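# Transfer top well plate from rack K1 to nest N1

## Task

Take the top 96-well plate off stack rack K1 and set it in plate nest N1. It must lie flat within the nest's locating features, turned so that its well A1 (the plate's clipped corner) sits at the nest corner labelled A1. The bottom plate has to stay in K1 exactly as it is now. Nothing counts if it only stays put because the robot is holding it, so release the plate and move the gripper away at the end.

## Robot and tools

Robot: one six-joint arm with a two-finger parallel gripper. Joints in column order: waist, shoulder, elbow, forearm roll, wrist pitch, wrist roll. The fingers point along the gripper's +z axis and close along its y axis.

Scene frame: the origin is on the table top directly under the arm base. +z is up, and +y is to the left when looking along +x. The base may be slightly tilted relative to the table. Each result gives end_effector_position (metres), end_effector_quat_wxyz, and linear (m/s) and angular (rad/s) velocities in this frame. The printed position is the point between the pads when closed. It can be off from the true position, more so far from the base. Closed fingertips reach about 33 mm past that point, open ones about 9 mm. Closing moves the tips about 24 mm further out from the arm, so leave that much room above a surface before closing. Results also list Joint positions (rad) and Joint velocities (rad/s) in column order.

Tool execute_actions, argument actions, a list with at most one entry:
- Empty list: sends nothing and returns the current state.
- Motion: {"rows": [[...]], "steps": n}, with n from 1 to 15 (default 15). Each step lasts 1/30 s. One row is applied per step, and the last row repeats if there are fewer rows than steps.
- Wait: {"steps": n} with no rows, n up to 300. It returns once that many steps have passed since the previous result, and your reply time counts toward them.
- Optional pictures (true/false) turns the camera images on or off. They are included by default.
A refused call sends nothing to the robot.

Each row holds 9 numbers, each in [-1, 1]. There is one row per step for the single arm, in this order: arm/djoint_1 to arm/djoint_6, then gripper/position, gripper/force_limit, gripper/speed.

The six joint numbers are offsets, not poses. They are scaled so that 1.0 equals 1.398 rad for waist and shoulder, 2.097 rad for elbow, and 2.622 rad for forearm roll, wrist pitch and wrist roll. Offsets are measured from the joint angles in the most recent result that reported them, not from the previous row. Before any such result exists in the scene, they are measured from wherever the arm is when the action begins. So all-zero joint entries pull the arm back to those reference angles; they do not hold it still.

Stated joint ranges (rad):
- waist ±6.283
- shoulder ±6.283
- elbow ±2.792
- forearm roll, wrist pitch, wrist roll ±6.283
The true ends may differ by up to 0.010 rad. A request more than 0.010 rad outward beyond a stated end is refused. A request past a true end is clipped to that end, and the result may then say "joint sent to its limit". That message can refer to an earlier action. Not seeing it does not prove there is room left.

Motion limits: target speed is capped at 2.09 rad/s for waist and shoulder, 3.14 for elbow, and 3.93 for the wrist joints. Reaching full speed takes 0.3 s, and the joints are slowed together so they arrive at once. A target may lead its measured joint angle by at most 0.456 rad (waist, shoulder), 0.683 (elbow) or 0.854 (wrist joints). If the targets would put the gripper more than 70 mm from where it is measured, all targets are pulled back. Expect big moves to need several calls.

Gripper numbers are absolute, not offsets:
- position: +1 is fully open (140 mm). The pads touch near -0.8. At -1 the fingers close until something blocks them.
- force_limit: about 14 N at -1, 60 N at 0 and 107 N at +1, for parts up to 40 mm wide.
- speed: about 30 mm/s at -1, 140 at 0 and 250 at +1.
position_measured is in counts (3 fully open, 230 pads touching) and is not linear in mm.

object_status arrives a little after the fingers stop:
- 0: moving
- 1: blocked while opening
- 2: blocked while closing, i.e. a grip. Check for 2 after closing with -1.
- 3: reached the request, or pads met (a thin part may still be held)
Stopped fingers stay put until the position number changes by at least 0.01, or until the object yields or is lost. While the status is 2, a new force_limit only applies with a new position, so to grip harder raise force_limit and switch between -1 and -0.98.

Between calls the arm keeps heading to the last row sent. It stops once it has nearly stopped moving or a step is HELD. HELD marks steps where your row, or part of it, was not sent. "joint command not followed" means the clearance check changed or blocked the targets; mounts and posts count as part of the arm.

Faults: if a joint's contact torque reaches its load limit, the arm halts for 10 s and the rest of the call is skipped. Load limits are 323 N m (waist, shoulder), 152 (elbow) and 42.7 (wrist joints), and a carried part's weight counts. An outside force of 144 N anywhere on the arm, tool or load does the same, and the arm yields to the contact. A MOTOR HOT line warns of heating from holding loads. Ignoring it leads to an OVER-TEMPERATURE FAULT with brakes set until the motors cool. Avoid all stops.

Cameras: cam_high and cam_low (896x504, fixed) and cam_wrist (504x504 fisheye, moves with the hand). Calibration lines give K, distortion and T_world_to_cam. They may be off by a few degrees or millimetres. zoom_image takes camera (one of the three names) and region [x0, y0, x1, y1] in that image's pixels, from the top-left, at most 504x504. It returns an enlarged view of the latest image.

finished_scene takes scene (the current scene number). It ends that scene for good, reports whether the goal was met, and gives the next task if there is one. Call it only after the plate rests by itself and the gripper is clear.

Avoid: dropping or slamming parts, pushing hard, disturbing the lower plate, and knocking anything off the table, which ends the scene. A held part may be tugged briefly, and loose items may be nudged. Move smoothly.

Each tool is called in YAML: its name, and indented under it one key for each argument.

## Session

execute_actions:
  actions: []

Scene clock: 0.00 s of 8400.00 s.
end_effector_position=(+0.7680, -0.1601, +0.1440) position_measured=3 object_status=3 end_effector_quat_wxyz=(+0.107, +0.806, +0.450, +0.369) end_effector_velocity=(-0.001, +0.000, -0.000) end_effector_angular_velocity=(+0.001, +0.001, +0.000)
Joint positions: [-0.434  0.339  2.075  1.449  0.45  -1.162]
Joint velocities: [-0.001  0.     0.001  0.     0.001 -0.001]

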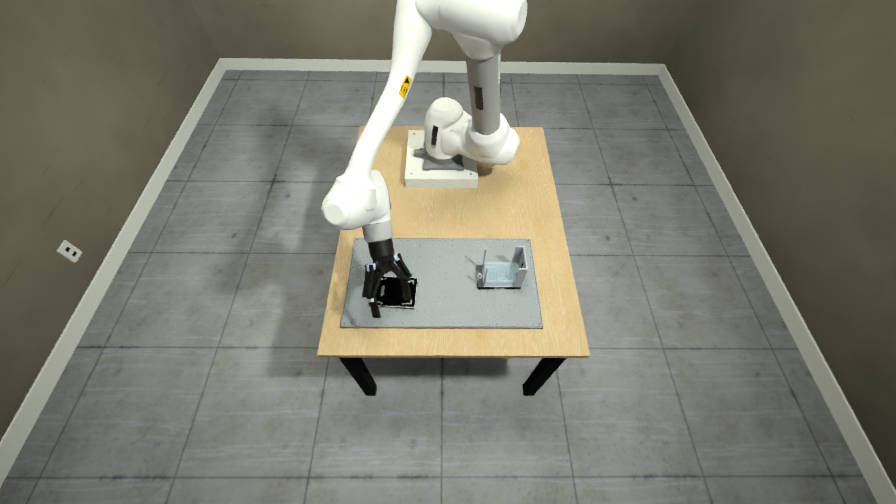

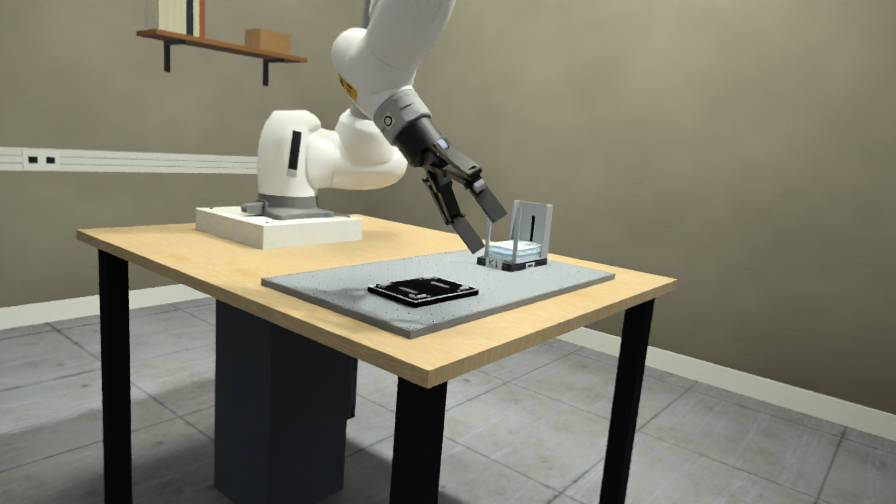

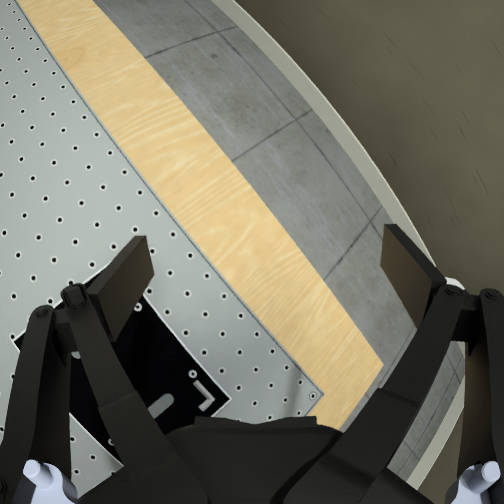

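zoom_image:
  camera: "cam_high"
  region: [340, 230, 550, 335]

zoom_image:
  camera: "cam_low"
  region: [350, 190, 570, 320]

Region (340, 230, 550, 335) of cam_high's 896x504 image, scaled by 2.400, with more detail than that image has.

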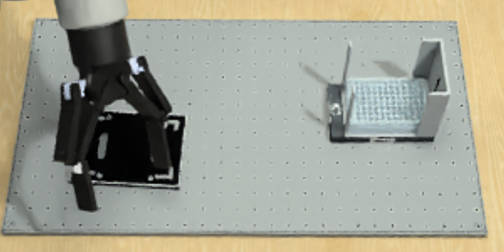

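Region (350, 190, 570, 320) of cam_low's 896x504 image, scaled by 2.291, with more detail than that image has; it fills the top 298 rows of this view, and the rest is white.

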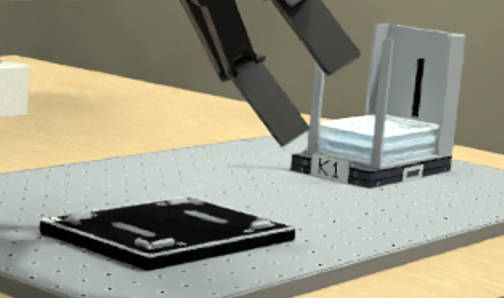

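execute_actions:
  actions:
    - {"rows": [[0.0386, -0.1678, -0.1197, -0.5526, 0.2911, 0.897, 1, 0, 0]]}
  pictures: false

execute_actions:
  actions:
    - {"steps": 45}

Scene clock: 37.10 s of 8400.00 s.
end_effector_position=(+0.6794, -0.0741, +0.2595) position_measured=3 object_status=3 end_effector_quat_wxyz=(-0.067, +0.804, +0.530, +0.261) end_effector_velocity=(-0.392, -0.179, +0.023) end_effector_angular_velocity=(-0.562, +1.602, -0.469)
Joint positions: [-0.398  0.182  1.908  0.635  0.958 -0.343]
Joint velocities: [ 0.058 -0.251 -0.269 -2.045  0.82   2.3  ]
Steps of this call (steps 1 to 90: nothing new was sent; then 33.60 s passed at rest; steps 91 to 105: all 15 steps of this action). Readings (joint positions | what the end effector reports):
91: [-0.434 0.339 2.075 1.448 0.450 -1.161] | position_measured=3 object_status=3
92: [-0.434 0.336 2.072 1.436 0.461 -1.150] | position_measured=3 object_status=3
94: [-0.429 0.318 2.053 1.370 0.520 -1.084] | position_measured=3 object_status=3
98: [-0.417 0.265 1.997 1.154 0.689 -0.867] | position_measured=3 object_status=3
105: the state above

Scene clock: 38.60 s of 8400.00 s.
end_effector_position=(+0.5589, -0.1871, +0.3000) position_measured=3 object_status=3 end_effector_quat_wxyz=(-0.003, +1.000, +0.001, +0.001) end_effector_velocity=(+0.001, +0.000, +0.000) end_effector_angular_velocity=(-0.001, -0.001, +0.001)
Joint positions: [-0.38   0.104  1.824  0.001  1.213  1.189]
Joint velocities: [ 0.001  0.    -0.    -0.    -0.001  0.   ]
Steps of this call (steps 1 to 45: the robot went on to your last target). Readings (joint positions | what the end effector reports):
1: [-0.396 0.174 1.899 0.568 0.985 -0.263] | position_measured=3 object_status=3
2: [-0.394 0.167 1.891 0.506 1.010 -0.181] | position_measured=3 object_status=3
4: [-0.391 0.153 1.876 0.395 1.055 -0.006] | position_measured=3 object_status=3
8: [-0.386 0.131 1.852 0.214 1.127 0.403] | position_measured=3 object_status=3
45: the state above
The arm was judged still, so your last target was given up. Only a new action makes it travel on or press farther. Fingers that are still opening or closing keep moving.
camera_calibration (this result's frames):
cam_wrist: T_world_to_cam=[[-0.0737553, -0.995498, -0.0595259, -0.119863], [-0.906274, 0.041995, 0.420599, 0.392684], [-0.416205, 0.0849681, -0.905292, 0.697359], [0, 0, 0, 1]] pos_world=[0.637283, -0.195068, 0.459017]

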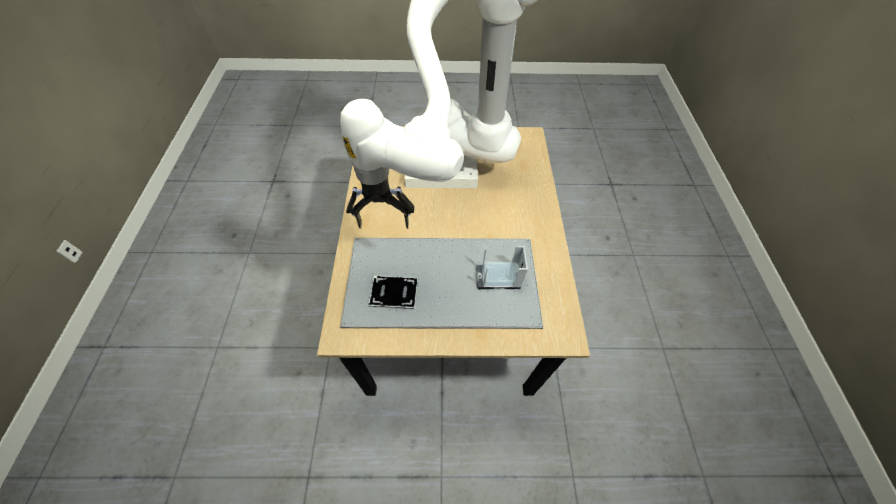

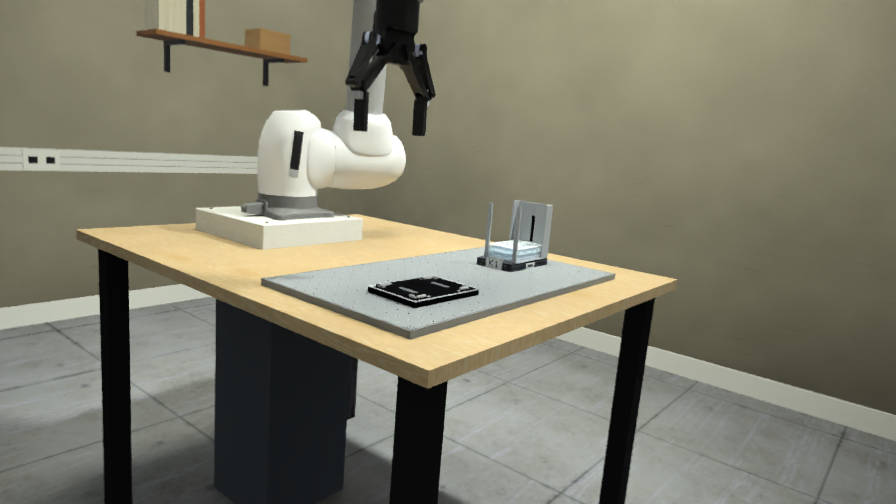

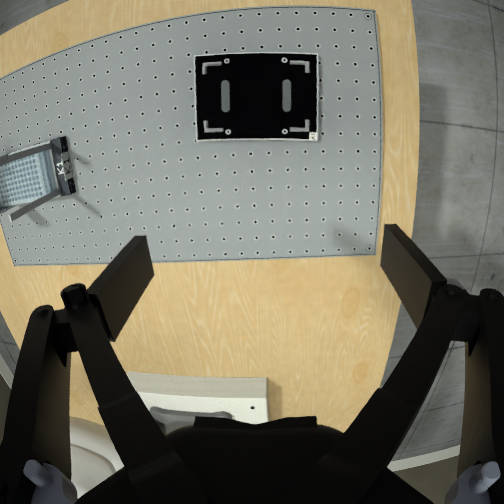

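zoom_image:
  camera: "cam_wrist"
  region: [180, 40, 340, 150]

zoom_image:
  camera: "cam_high"
  region: [360, 265, 430, 315]

Region (180, 40, 340, 150) of cam_wrist's 504x504 image, scaled by 3.150, with more detail than that image has; it fills the top 346 rows of this view, and the rest is white.

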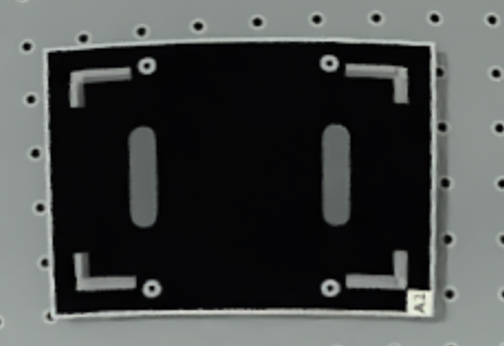

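Region (360, 265, 430, 315) of cam_high's 896x504 image, scaled by 7.200, with more detail than that image has; it fills the top 360 rows of this view, and the rest is white.

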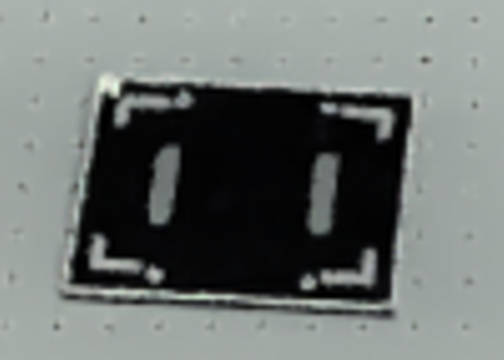

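execute_actions:
  actions:
    - {"rows": [[0.4808, 0.0484, -0.0373, 0, 0.0043, 0.8561, 1, 0, 0]]}
  pictures: false

execute_actions:
  actions:
    - {"steps": 45}

Scene clock: 71.57 s of 8400.00 s.
end_effector_position=(+0.6141, +0.0170, +0.3014) position_measured=3 object_status=3 end_effector_quat_wxyz=(-0.003, +0.987, -0.163, +0.001) end_effector_velocity=(+0.028, +0.471, +0.001) end_effector_angular_velocity=(+0.003, +0.010, -1.035)
Joint positions: [-0.027  0.144  1.778  0.001  1.219  1.872]
Joint velocities: [ 0.768  0.067 -0.075  0.001  0.011  1.802]
Steps of this call (steps 1 to 90: nothing new was sent; then 29.47 s passed at rest; steps 91 to 105: all 15 steps of this action). Readings (joint positions | what the end effector reports):
91: [-0.379 0.104 1.824 0.001 1.213 1.191] | position_measured=3 object_status=3
92: [-0.373 0.105 1.823 0.001 1.213 1.203] | position_measured=3 object_status=3
94: [-0.338 0.110 1.817 0.001 1.214 1.269] | position_measured=3 object_status=3
98: [-0.222 0.126 1.799 0.001 1.216 1.486] | position_measured=3 object_status=3
105: the state above

Scene clock: 73.07 s of 8400.00 s.
end_effector_position=(+0.5945, +0.2141, +0.3019) position_measured=3 object_status=3 end_effector_quat_wxyz=(-0.003, +0.707, -0.707, -0.002) end_effector_velocity=(-0.002, +0.000, -0.001) end_effector_angular_velocity=(-0.001, +0.003, +0.002)
Joint positions: [0.292 0.172 1.746 0.001 1.224 3.434]
Joint velocities: [ 0.001 -0.     0.002 -0.     0.001 -0.   ]
Steps of this call (steps 1 to 45: the robot went on to your last target). Readings (joint positions | what the end effector reports):
1: [-0.002 0.146 1.775 0.001 1.220 1.935] | position_measured=3 object_status=3
2: [0.023 0.148 1.773 0.001 1.220 2.001] | position_measured=3 object_status=3
4: [0.071 0.152 1.768 0.001 1.221 2.144] | position_measured=3 object_status=3
8: [0.156 0.160 1.760 0.001 1.222 2.488] | position_measured=3 object_status=3
45: the state above
The arm was judged still, so your last target was given up. Only a new action makes it travel on or press farther. Fingers that are still opening or closing keep moving.
camera_calibration (this result's frames):
cam_wrist: T_world_to_cam=[[-0.995647, 0.0754629, -0.0546945, 0.599568], [0.0448925, 0.902604, 0.428124, -0.344739], [0.0816749, 0.423805, -0.902063, 0.310325], [0, 0, 0, 1]] pos_world=[0.587089, 0.1344, 0.460317]

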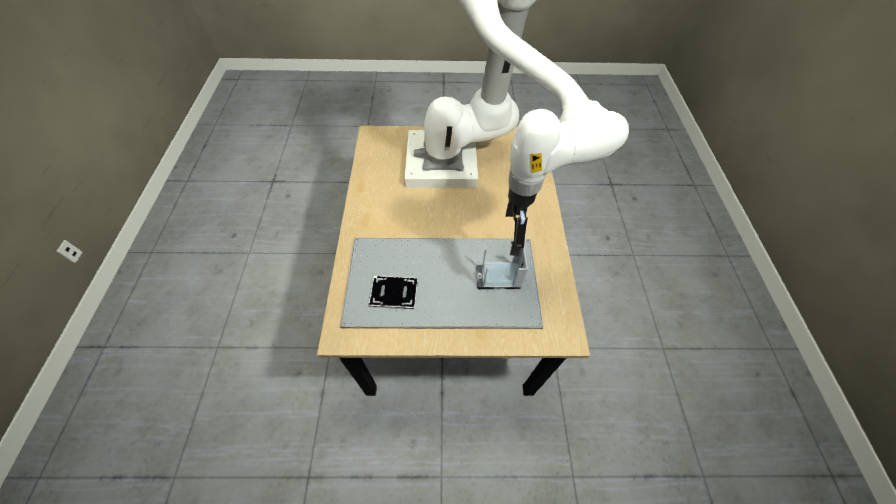

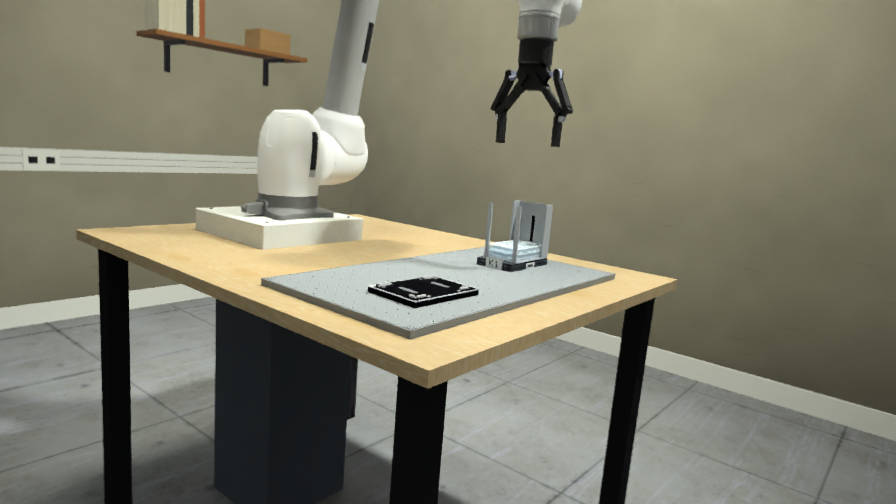

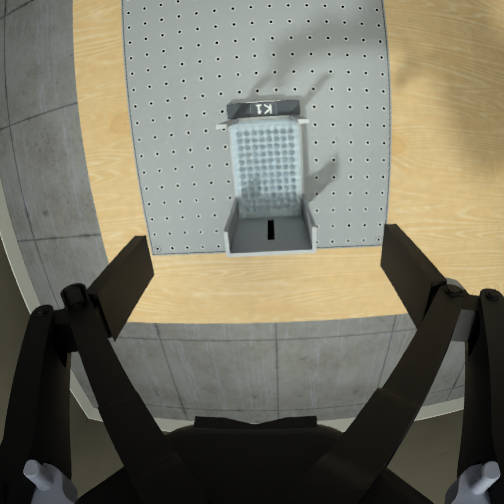

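zoom_image:
  camera: "cam_wrist"
  region: [190, 90, 350, 260]

zoom_image:
  camera: "cam_low"
  region: [465, 190, 565, 280]

Region (190, 90, 350, 260) of cam_wrist's 504x504 image, scaled by 2.965, with more detail than that image has; it fills the left 474 columns of this view, and the rest is white.

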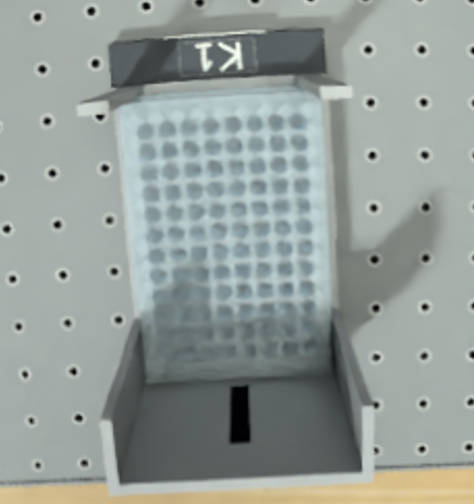

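Region (465, 190, 565, 280) of cam_low's 896x504 image, scaled by 5.040, with more detail than that image has; it fills the top 454 rows of this view, and the rest is white.

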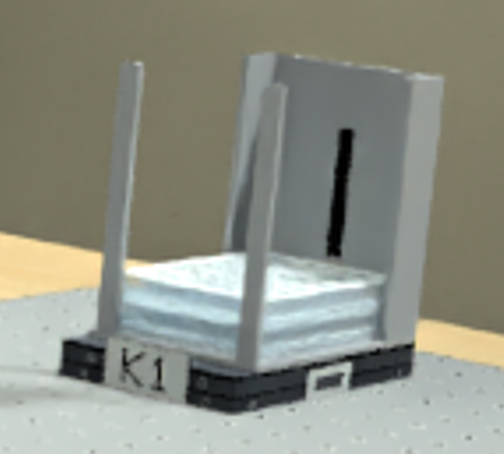

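execute_actions:
  actions:
    - {"rows": [[0.001, 0.1062, 0.0856, 0, -0.1253, 0, 0.5, 0, 0]]}
  pictures: false

execute_actions:
  actions:
    - {"steps": 25}

zoom_image:
  camera: "cam_low"
  region: [460, 170, 580, 280]

Scene clock: 87.07 s of 8400.00 s.
end_effector_position=(+0.5946, +0.2159, +0.1204) position_measured=66 object_status=0 end_effector_quat_wxyz=(-0.003, +0.708, -0.707, -0.001) end_effector_velocity=(+0.002, -0.001, +0.000) end_effector_angular_velocity=(+0.001, -0.005, -0.002)
Joint positions: [0.294 0.32  1.925 0.001 0.896 3.434]
Joint velocities: [-0.002 -0.001  0.    -0.001 -0.004 -0.   ]
Steps of this call (steps 1 to 90: nothing new was sent; then 10.50 s passed at rest; steps 91 to 105: all 15 steps of this action). Readings (joint positions | what the end effector reports):
91: [0.292 0.172 1.746 0.001 1.224 3.434] | position_measured=3 object_status=0
92: [0.292 0.177 1.751 0.001 1.213 3.434] | position_measured=8 object_status=0
94: [0.292 0.205 1.786 0.001 1.149 3.434] | position_measured=24 object_status=0
98: [0.293 0.272 1.866 0.001 1.003 3.434] | position_measured=54 object_status=0
105: the state above

Scene clock: 87.90 s of 8400.00 s.
end_effector_position=(+0.5946, +0.2159, +0.1203) position_measured=66 object_status=3 end_effector_quat_wxyz=(-0.003, +0.708, -0.707, -0.001) end_effector_velocity=(-0.000, -0.001, -0.000) end_effector_angular_velocity=(+0.000, +0.001, -0.001)
Joint positions: [0.294 0.32  1.925 0.001 0.896 3.434]
Joint velocities: [-0.001  0.     0.001  0.    -0.    -0.   ]
Steps of this call (steps 1 to 15: the robot went on to your last target; steps 16 to 25: nothing new was sent). Readings (joint positions | what the end effector reports):
1: [0.294 0.320 1.925 0.001 0.896 3.434] | position_measured=66 object_status=3
2: [0.294 0.320 1.925 0.001 0.896 3.434] | position_measured=66 object_status=3
4: [0.294 0.320 1.925 0.001 0.896 3.434] | position_measured=66 object_status=3
8: [0.294 0.320 1.925 0.001 0.896 3.434] | position_measured=66 object_status=3
25: the state above
The arm was judged still, so your last target was given up. Only a new action makes it travel on or press farther. Fingers that are still opening or closing keep moving.
camera_calibration (this result's frames):
cam_wrist: T_world_to_cam=[[-0.99571, 0.0742577, -0.0552037, 0.590012], [0.0435788, 0.902646, 0.428171, -0.267854], [0.0816244, 0.423928, -0.90201, 0.145705], [0, 0, 0, 1]] pos_world=[0.587261, 0.136196, 0.278685]

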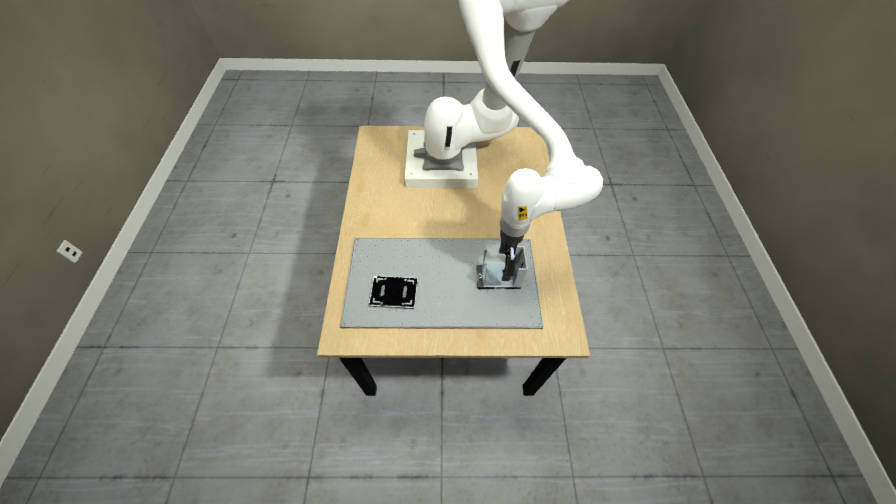

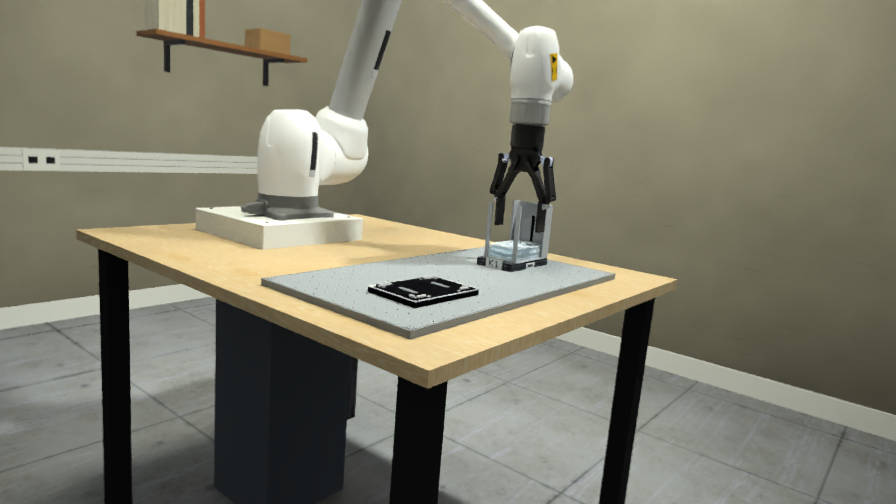

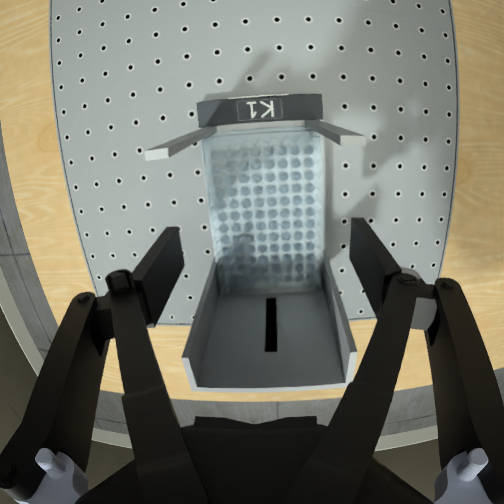

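Region (460, 170, 580, 280) of cam_low's 896x504 image, scaled by 4.200, with more detail than that image has; it fills the top 462 rows of this view, and the rest is white.

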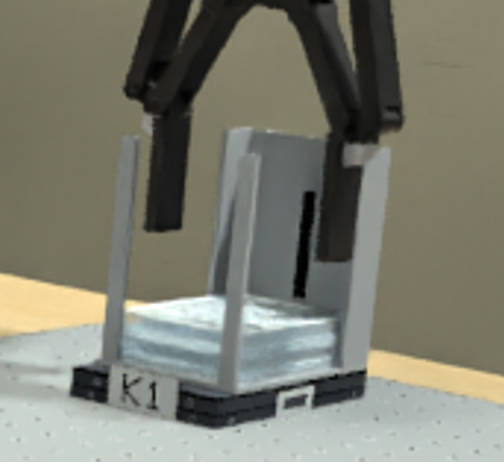

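zoom_image:
  camera: "cam_wrist"
  region: [170, 110, 370, 310]

Region (170, 110, 370, 310) of cam_wrist's 504x504 image, scaled by 2.520, with more detail than that image has.

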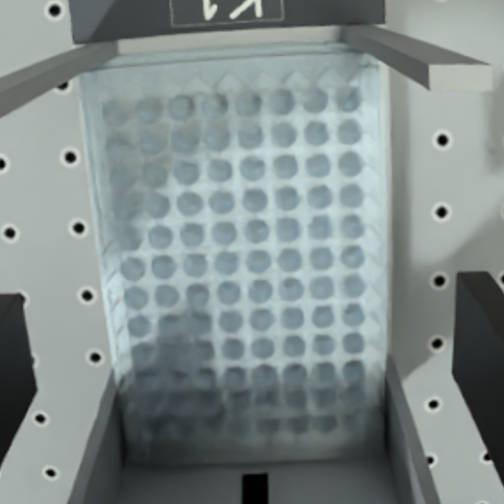

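execute_actions:
  actions:
    - {"rows": [[0, 0.0316, 0.0135, 0, -0.02765, 0, 0.4, 0, 0]]}

zoom_image:
  camera: "cam_low"
  region: [470, 200, 560, 280]

Scene clock: 104.70 s of 8400.00 s.
end_effector_position=(+0.5940, +0.2159, +0.0804) position_measured=78 object_status=3 end_effector_quat_wxyz=(-0.003, +0.708, -0.707, -0.001) end_effector_velocity=(+0.001, -0.000, +0.000) end_effector_angular_velocity=(+0.000, -0.001, -0.001)
Joint positions: [0.293 0.365 1.954 0.001 0.823 3.434]
Joint velocities: [-0.001 -0.    -0.001 -0.    -0.     0.   ]
Steps of this call (steps 1 to 90: nothing new was sent; then 13.30 s passed at rest; steps 91 to 105: all 15 steps of this action). Readings (joint positions | what the end effector reports):
91: [0.293 0.321 1.926 0.001 0.895 3.434] | position_measured=66 object_status=0
92: [0.293 0.326 1.929 0.001 0.885 3.434] | position_measured=72 object_status=0
94: [0.293 0.354 1.947 0.001 0.840 3.434] | position_measured=78 object_status=0
98: [0.293 0.365 1.954 0.001 0.823 3.434] | position_measured=78 object_status=0
105: the state above
camera_calibration (this result's frames):
cam_wrist: T_world_to_cam=[[-0.995706, 0.0743643, -0.0551279, 0.587183], [0.043713, 0.902668, 0.428112, -0.250767], [0.0815984, 0.423864, -0.902043, 0.109795], [0, 0, 0, 1]] pos_world=[0.586665, 0.136156, 0.238766]

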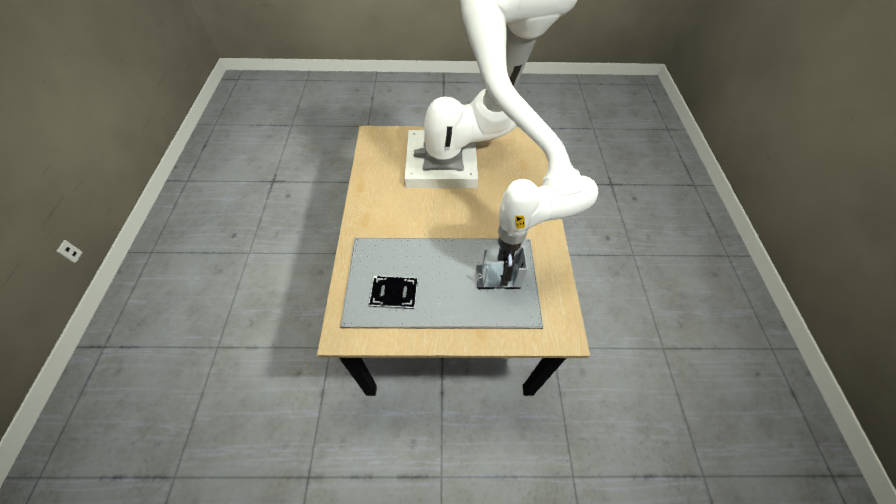

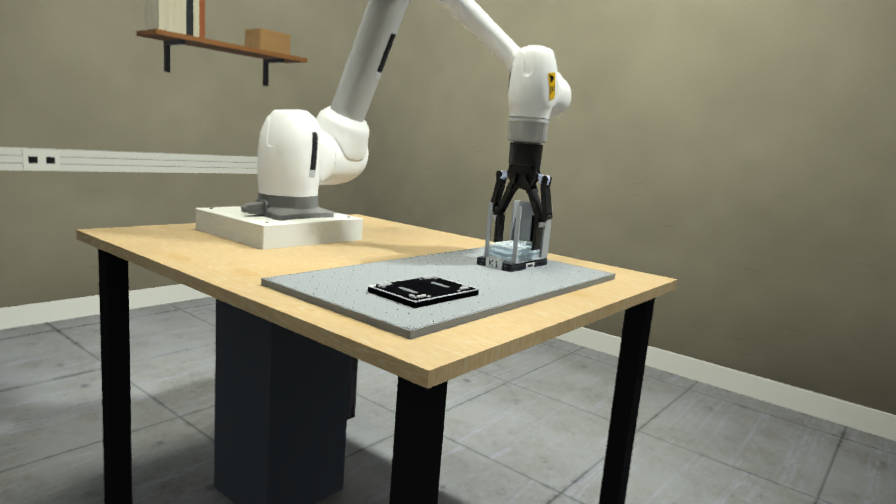

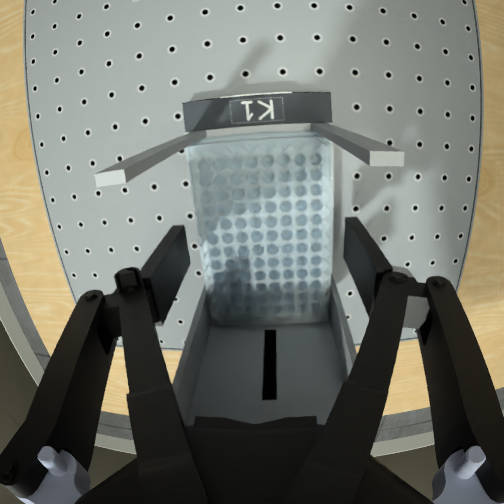

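Region (470, 200, 560, 280) of cam_low's 896x504 image, scaled by 5.600, with more detail than that image has.

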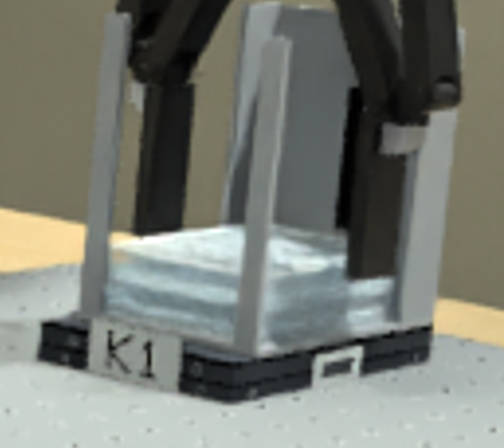

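execute_actions:
  actions:
    - {"rows": [[0, 0.0032, 0.0013, 0, -0.00275, 0, 0.4, 0, 0],[0, 0.0032, 0.0013, 0, -0.00275, 0, 0.4, 0, 0],[0, 0.0032, 0.0013, 0, -0.00275, 0, 0.4, 0, 0],[0, 0.0032, 0.0013, 0, -0.00275, 0, 0.4, 0, 0],[0, 0.0032, 0.0013, 0, -0.00275, 0, 0.4, 0, 0],[0, 0.0032, 0.0013, 0, -0.00275, 0, -1, -0.3, -1]]}
  pictures: false

execute_actions:
  actions:
    - {"steps": 20}

zoom_image:
  camera: "cam_low"
  region: [470, 200, 560, 280]

Scene clock: 115.30 s of 8400.00 s.
end_effector_position=(+0.5939, +0.2159, +0.0764) position_measured=92 object_status=0 end_effector_quat_wxyz=(-0.003, +0.708, -0.707, -0.001) end_effector_velocity=(-0.001, +0.000, -0.000) end_effector_angular_velocity=(-0.000, +0.001, +0.001)
Joint positions: [0.294 0.369 1.956 0.001 0.816 3.434]
Joint velocities: [ 0.    -0.     0.001  0.     0.    -0.   ]
Steps of this call (steps 1 to 15: the robot went on to your last target; steps 16 to 90: nothing new was sent; then 7.10 s passed at rest; steps 91 to 105: all 15 steps of this action). Readings (joint positions | what the end effector reports):
91: [0.294 0.365 1.954 0.001 0.822 3.434] | position_measured=78 object_status=3
92: [0.294 0.367 1.954 0.001 0.818 3.434] | position_measured=78 object_status=3
94: [0.294 0.369 1.956 0.001 0.816 3.434] | position_measured=78 object_status=3
98: [0.294 0.369 1.956 0.001 0.816 3.434] | position_measured=81 object_status=0
105: the state above

Scene clock: 115.97 s of 8400.00 s.
end_effector_position=(+0.5939, +0.2159, +0.0764) position_measured=106 object_status=2 end_effector_quat_wxyz=(-0.003, +0.708, -0.707, -0.001) end_effector_velocity=(-0.001, +0.001, -0.000) end_effector_angular_velocity=(-0.001, +0.001, +0.002)
Joint positions: [0.293 0.369 1.956 0.001 0.816 3.434]
Joint velocities: [ 0.002 -0.     0.001 -0.    -0.    -0.001]
Steps of this call (steps 1 to 15: the robot went on to your last target; steps 16 to 20: nothing new was sent). Readings (joint positions | what the end effector reports):
1: [0.294 0.369 1.956 0.001 0.816 3.434] | position_measured=94 object_status=0
2: [0.294 0.369 1.956 0.001 0.816 3.434] | position_measured=95 object_status=0
4: [0.294 0.369 1.956 0.001 0.816 3.434] | position_measured=99 object_status=0
8: [0.293 0.369 1.956 0.001 0.816 3.434] | position_measured=105 object_status=0
20: the state above
The arm was judged still, so your last target was given up. Only a new action makes it travel on or press farther. Fingers that are still opening or closing keep moving.
camera_calibration (this result's frames):
cam_wrist: T_world_to_cam=[[-0.995704, 0.0743623, -0.0551683, 0.586843], [0.0436936, 0.902667, 0.428117, -0.249046], [0.0816343, 0.423867, -0.902038, 0.106247], [0, 0, 0, 1]] pos_world=[0.58653, 0.136132, 0.234835]

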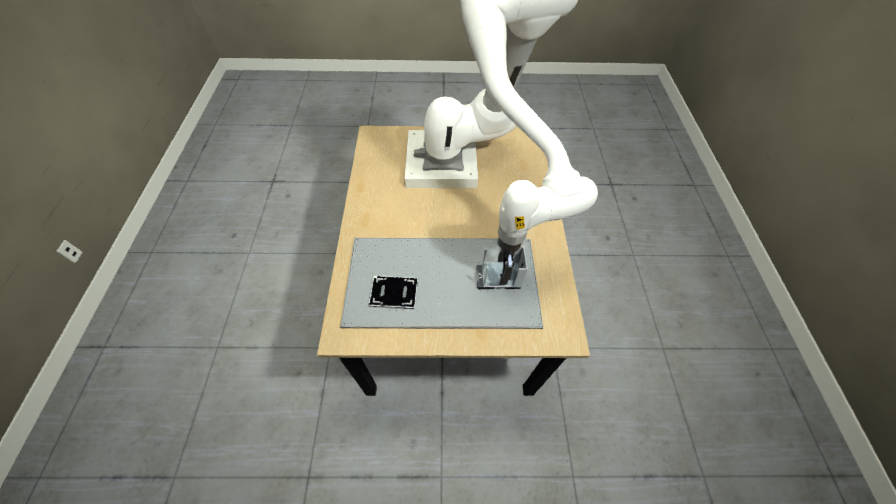

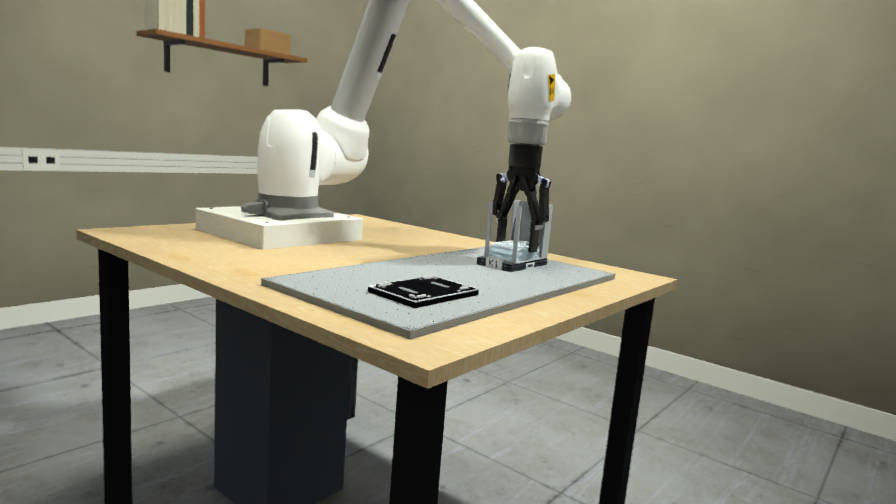

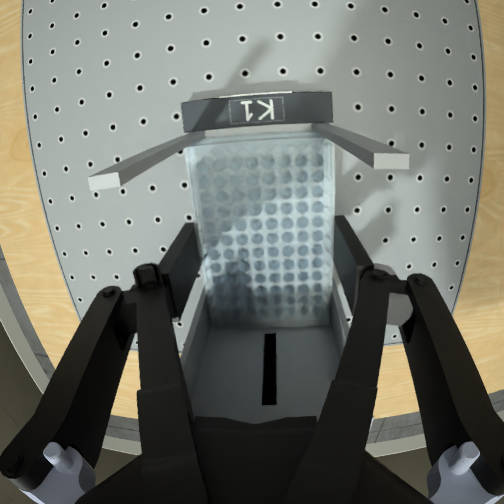

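Region (470, 200, 560, 280) of cam_low's 896x504 image, scaled by 5.600, with more detail than that image has.

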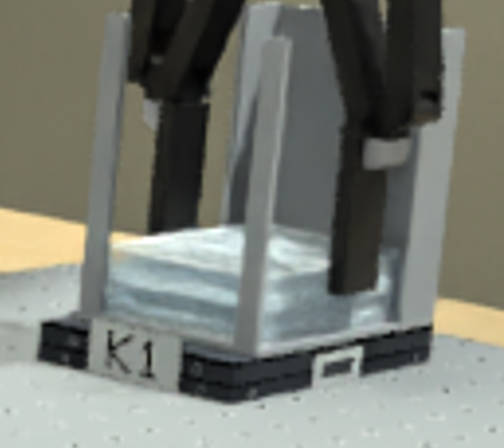

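execute_actions:
  actions:
    - {"rows": [[0,-0.002,-0.0007,0,0.0016,0,-1,-0.3,-1],[0,-0.004,-0.0014,0,0.0033,0,-1,-0.3,-1],[0,-0.0063,-0.0022,0,0.0051,0,-1,-0.3,-1],[0,-0.0085,-0.003,0,0.0069,0,-1,-0.3,-1],[0,-0.0106,-0.0038,0,0.0087,0,-1,-0.3,-1],[0,-0.0126,-0.0045,0,0.0103,0,-1,-0.3,-1],[0,-0.0147,-0.0053,0,0.0121,0,-1,-0.3,-1],[0,-0.0167,-0.0061,0,0.0138,0,-1,-0.3,-1],[0,-0.0187,-0.0069,0,0.0155,0,-1,-0.3,-1],[0,-0.0207,-0.0077,0,0.0172,0,-1,-0.3,-1],[0,-0.0227,-0.0085,0,0.0189,0,-1,-0.3,-1],[0,-0.02476,-0.00932,0,0.02066,0,-1,-0.3,-1]]}

zoom_image:
  camera: "cam_low"
  region: [470, 200, 560, 280]

Scene clock: 137.50 s of 8400.00 s.
end_effector_position=(+0.5938, +0.2157, +0.1064) position_measured=108 object_status=2 end_effector_quat_wxyz=(-0.003, +0.708, -0.707, -0.001) end_effector_velocity=(-0.003, -0.001, -0.000) end_effector_angular_velocity=(-0.001, +0.008, -0.001)
Joint positions: [0.293 0.334 1.937 0.001 0.87  3.434]
Joint velocities: [-0.    -0.     0.001  0.001  0.007 -0.   ]
Steps of this call (steps 1 to 90: nothing new was sent; then 18.03 s passed at rest; steps 91 to 105: all 15 steps of this action). Readings (joint positions | what the end effector reports):
91: [0.293 0.369 1.956 0.001 0.816 3.434] | position_measured=106 object_status=2
92: [0.293 0.367 1.956 0.001 0.819 3.434] | position_measured=106 object_status=2
94: [0.293 0.362 1.953 0.001 0.827 3.434] | position_measured=108 object_status=2
98: [0.293 0.350 1.946 0.001 0.846 3.434] | position_measured=108 object_status=2
105: the state above
camera_calibration (this result's frames):
cam_wrist: T_world_to_cam=[[-0.9957, 0.0743725, -0.055221, 0.588465], [0.0436761, 0.902645, 0.428165, -0.261697], [0.0816886, 0.423912, -0.902012, 0.133268], [0, 0, 0, 1]] pos_world=[0.586478, 0.13596, 0.264754]

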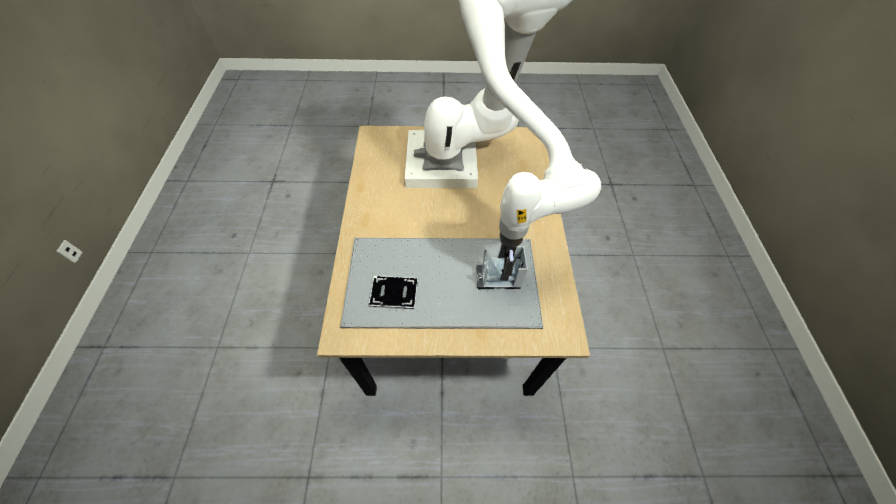

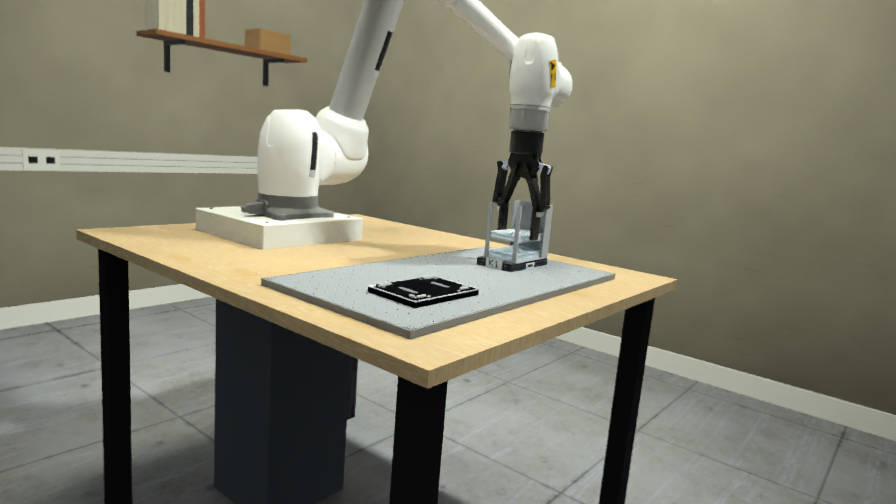

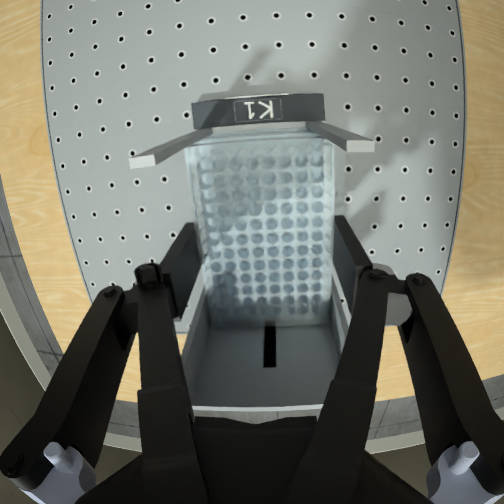

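Region (470, 200, 560, 280) of cam_low's 896x504 image, scaled by 5.600, with more detail than that image has.

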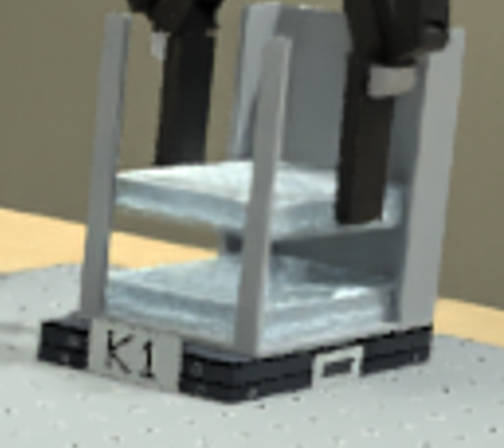

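execute_actions:
  actions:
    - {"rows": [[0,-0.002,-0.0008,0,0.0017,0,-0.98,0.2,-1],[0,-0.0045,-0.0019,0,0.0039,0,-0.98,0.2,-1],[0,-0.0079,-0.0034,0,0.0069,0,-0.98,0.2,-1],[0,-0.0156,-0.0069,0,0.0138,0,-0.98,0.2,-1],[0,-0.02304,-0.01057,0,0.02073,0,-0.98,0.2,-1],[0,-0.0303,-0.01436,0,0.02764,0,-0.98,0.2,-1],[0,-0.0374,-0.0183,0,0.03456,0,-0.98,0.2,-1],[0,-0.04428,-0.02235,0,0.04148,0,-0.98,0.2,-1],[0,-0.05096,-0.02655,0,0.0484,0,-0.98,0.2,-1],[0,-0.05744,-0.03088,0,0.0553,0,-0.98,0.2,-1],[0,-0.06372,-0.03534,0,0.06224,0,-0.98,0.2,-1],[0,-0.0698,-0.03993,0,0.06914,0,-0.98,0.2,-1],[0,-0.07565,-0.04465,0,0.07604,0,-0.98,0.2,-1],[0,-0.08131,-0.0495,0,0.08294,0,-0.98,0.2,-1]]}
  pictures: false

execute_actions:
  actions:
    - {"steps": 10}

zoom_image:
  camera: "cam_wrist"
  region: [160, 120, 380, 340]

Scene clock: 146.37 s of 8400.00 s.
end_effector_position=(+0.5937, +0.2152, +0.2176) position_measured=110 object_status=2 end_effector_quat_wxyz=(-0.003, +0.708, -0.707, -0.001) end_effector_velocity=(+0.003, +0.001, +0.263) end_effector_angular_velocity=(+0.005, -0.014, +0.001)
Joint positions: [0.293 0.228 1.842 0.001 1.071 3.434]
Joint velocities: [ 0.001 -0.212 -0.263  0.     0.46  -0.   ]
Steps of this call (steps 1 to 15: the robot went on to your last target; steps 16 to 90: nothing new was sent; then 5.37 s passed at rest; steps 91 to 105: all 15 steps of this action). Readings (joint positions | what the end effector reports):
91: [0.293 0.334 1.937 0.001 0.871 3.434] | position_measured=108 object_status=0
92: [0.293 0.332 1.936 0.001 0.874 3.434] | position_measured=110 object_status=0
94: [0.293 0.325 1.931 0.001 0.885 3.434] | position_measured=110 object_status=0
98: [0.293 0.290 1.905 0.001 0.945 3.434] | position_measured=110 object_status=2
105: the state above

Scene clock: 146.70 s of 8400.00 s.
end_effector_position=(+0.5936, +0.2151, +0.2263) position_measured=110 object_status=2 end_effector_quat_wxyz=(-0.003, +0.708, -0.707, -0.001) end_effector_velocity=(-0.000, -0.001, -0.001) end_effector_angular_velocity=(-0.001, +0.001, -0.002)
Joint positions: [0.293 0.221 1.833 0.001 1.087 3.434]
Joint velocities: [-0.002  0.     0.001 -0.001  0.    -0.   ]
Steps of this call (steps 1 to 10: the robot went on to your last target). Readings (joint positions | what the end effector reports):
1: [0.293 0.222 1.835 0.001 1.083 3.434] | position_measured=110 object_status=2
2: [0.293 0.221 1.833 0.001 1.086 3.434] | position_measured=110 object_status=2
4: [0.293 0.221 1.833 0.001 1.087 3.434] | position_measured=110 object_status=2
8: [0.293 0.221 1.833 0.001 1.087 3.434] | position_measured=110 object_status=2
10: the state above
camera_calibration (this result's frames):
cam_wrist: T_world_to_cam=[[-0.995715, 0.074213, -0.0551685, 0.594889], [0.0435473, 0.902617, 0.428237, -0.312439], [0.0815768, 0.423999, -0.901981, 0.241786], [0, 0, 0, 1]] pos_world=[0.586222, 0.135347, 0.384703]

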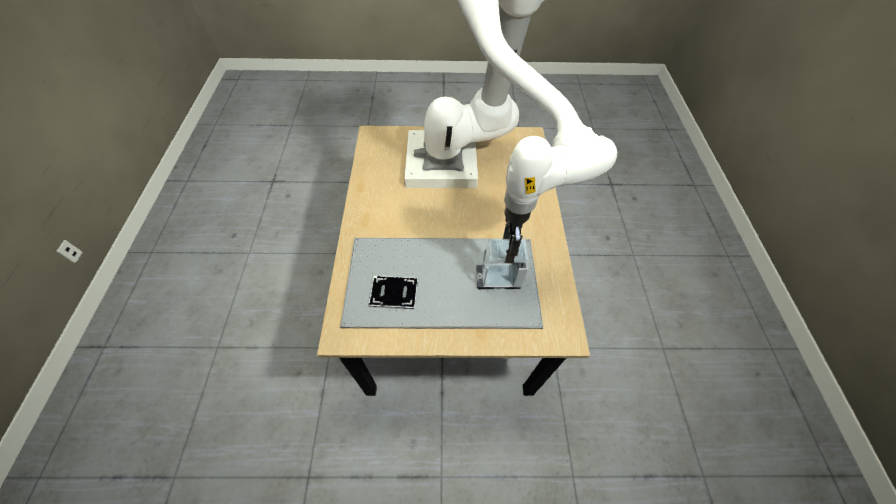

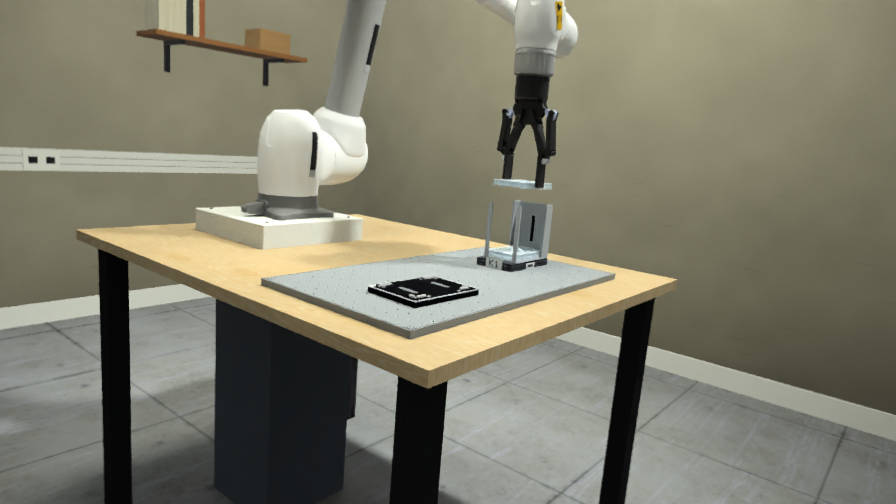

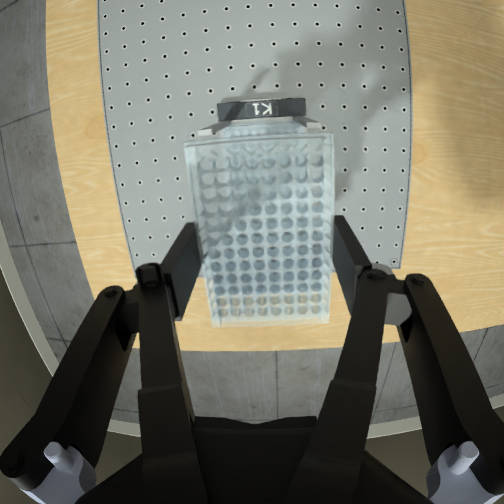

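Region (160, 120, 380, 340) of cam_wrist's 504x504 image, scaled by 2.291, with more detail than that image has.

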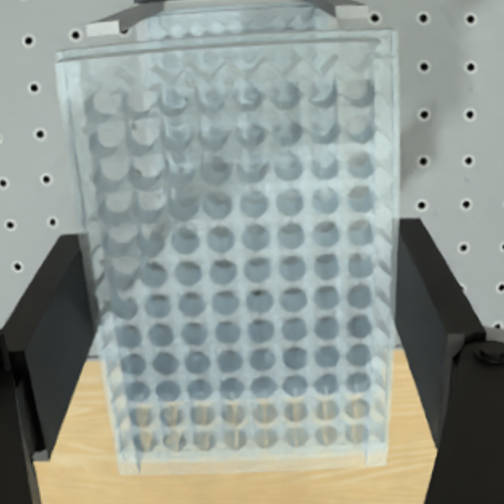

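zoom_image:
  camera: "cam_wrist"
  region: [195, 290, 345, 335]

zoom_image:
  camera: "cam_wrist"
  region: [180, 125, 345, 170]

Region (195, 290, 345, 335) of cam_wrist's 504x504 image, scaled by 3.360, with more detail than that image has; it fills the top 151 rows of this view, and the rest is white.

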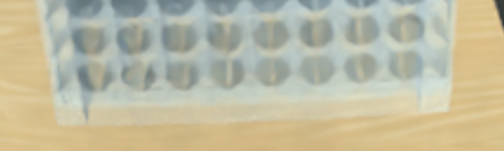

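Region (180, 125, 345, 170) of cam_wrist's 504x504 image, scaled by 3.055, with more detail than that image has; it fills the top 137 rows of this view, and the rest is white.

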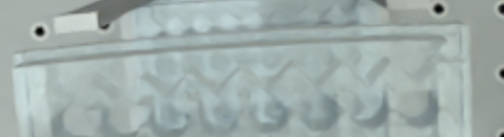

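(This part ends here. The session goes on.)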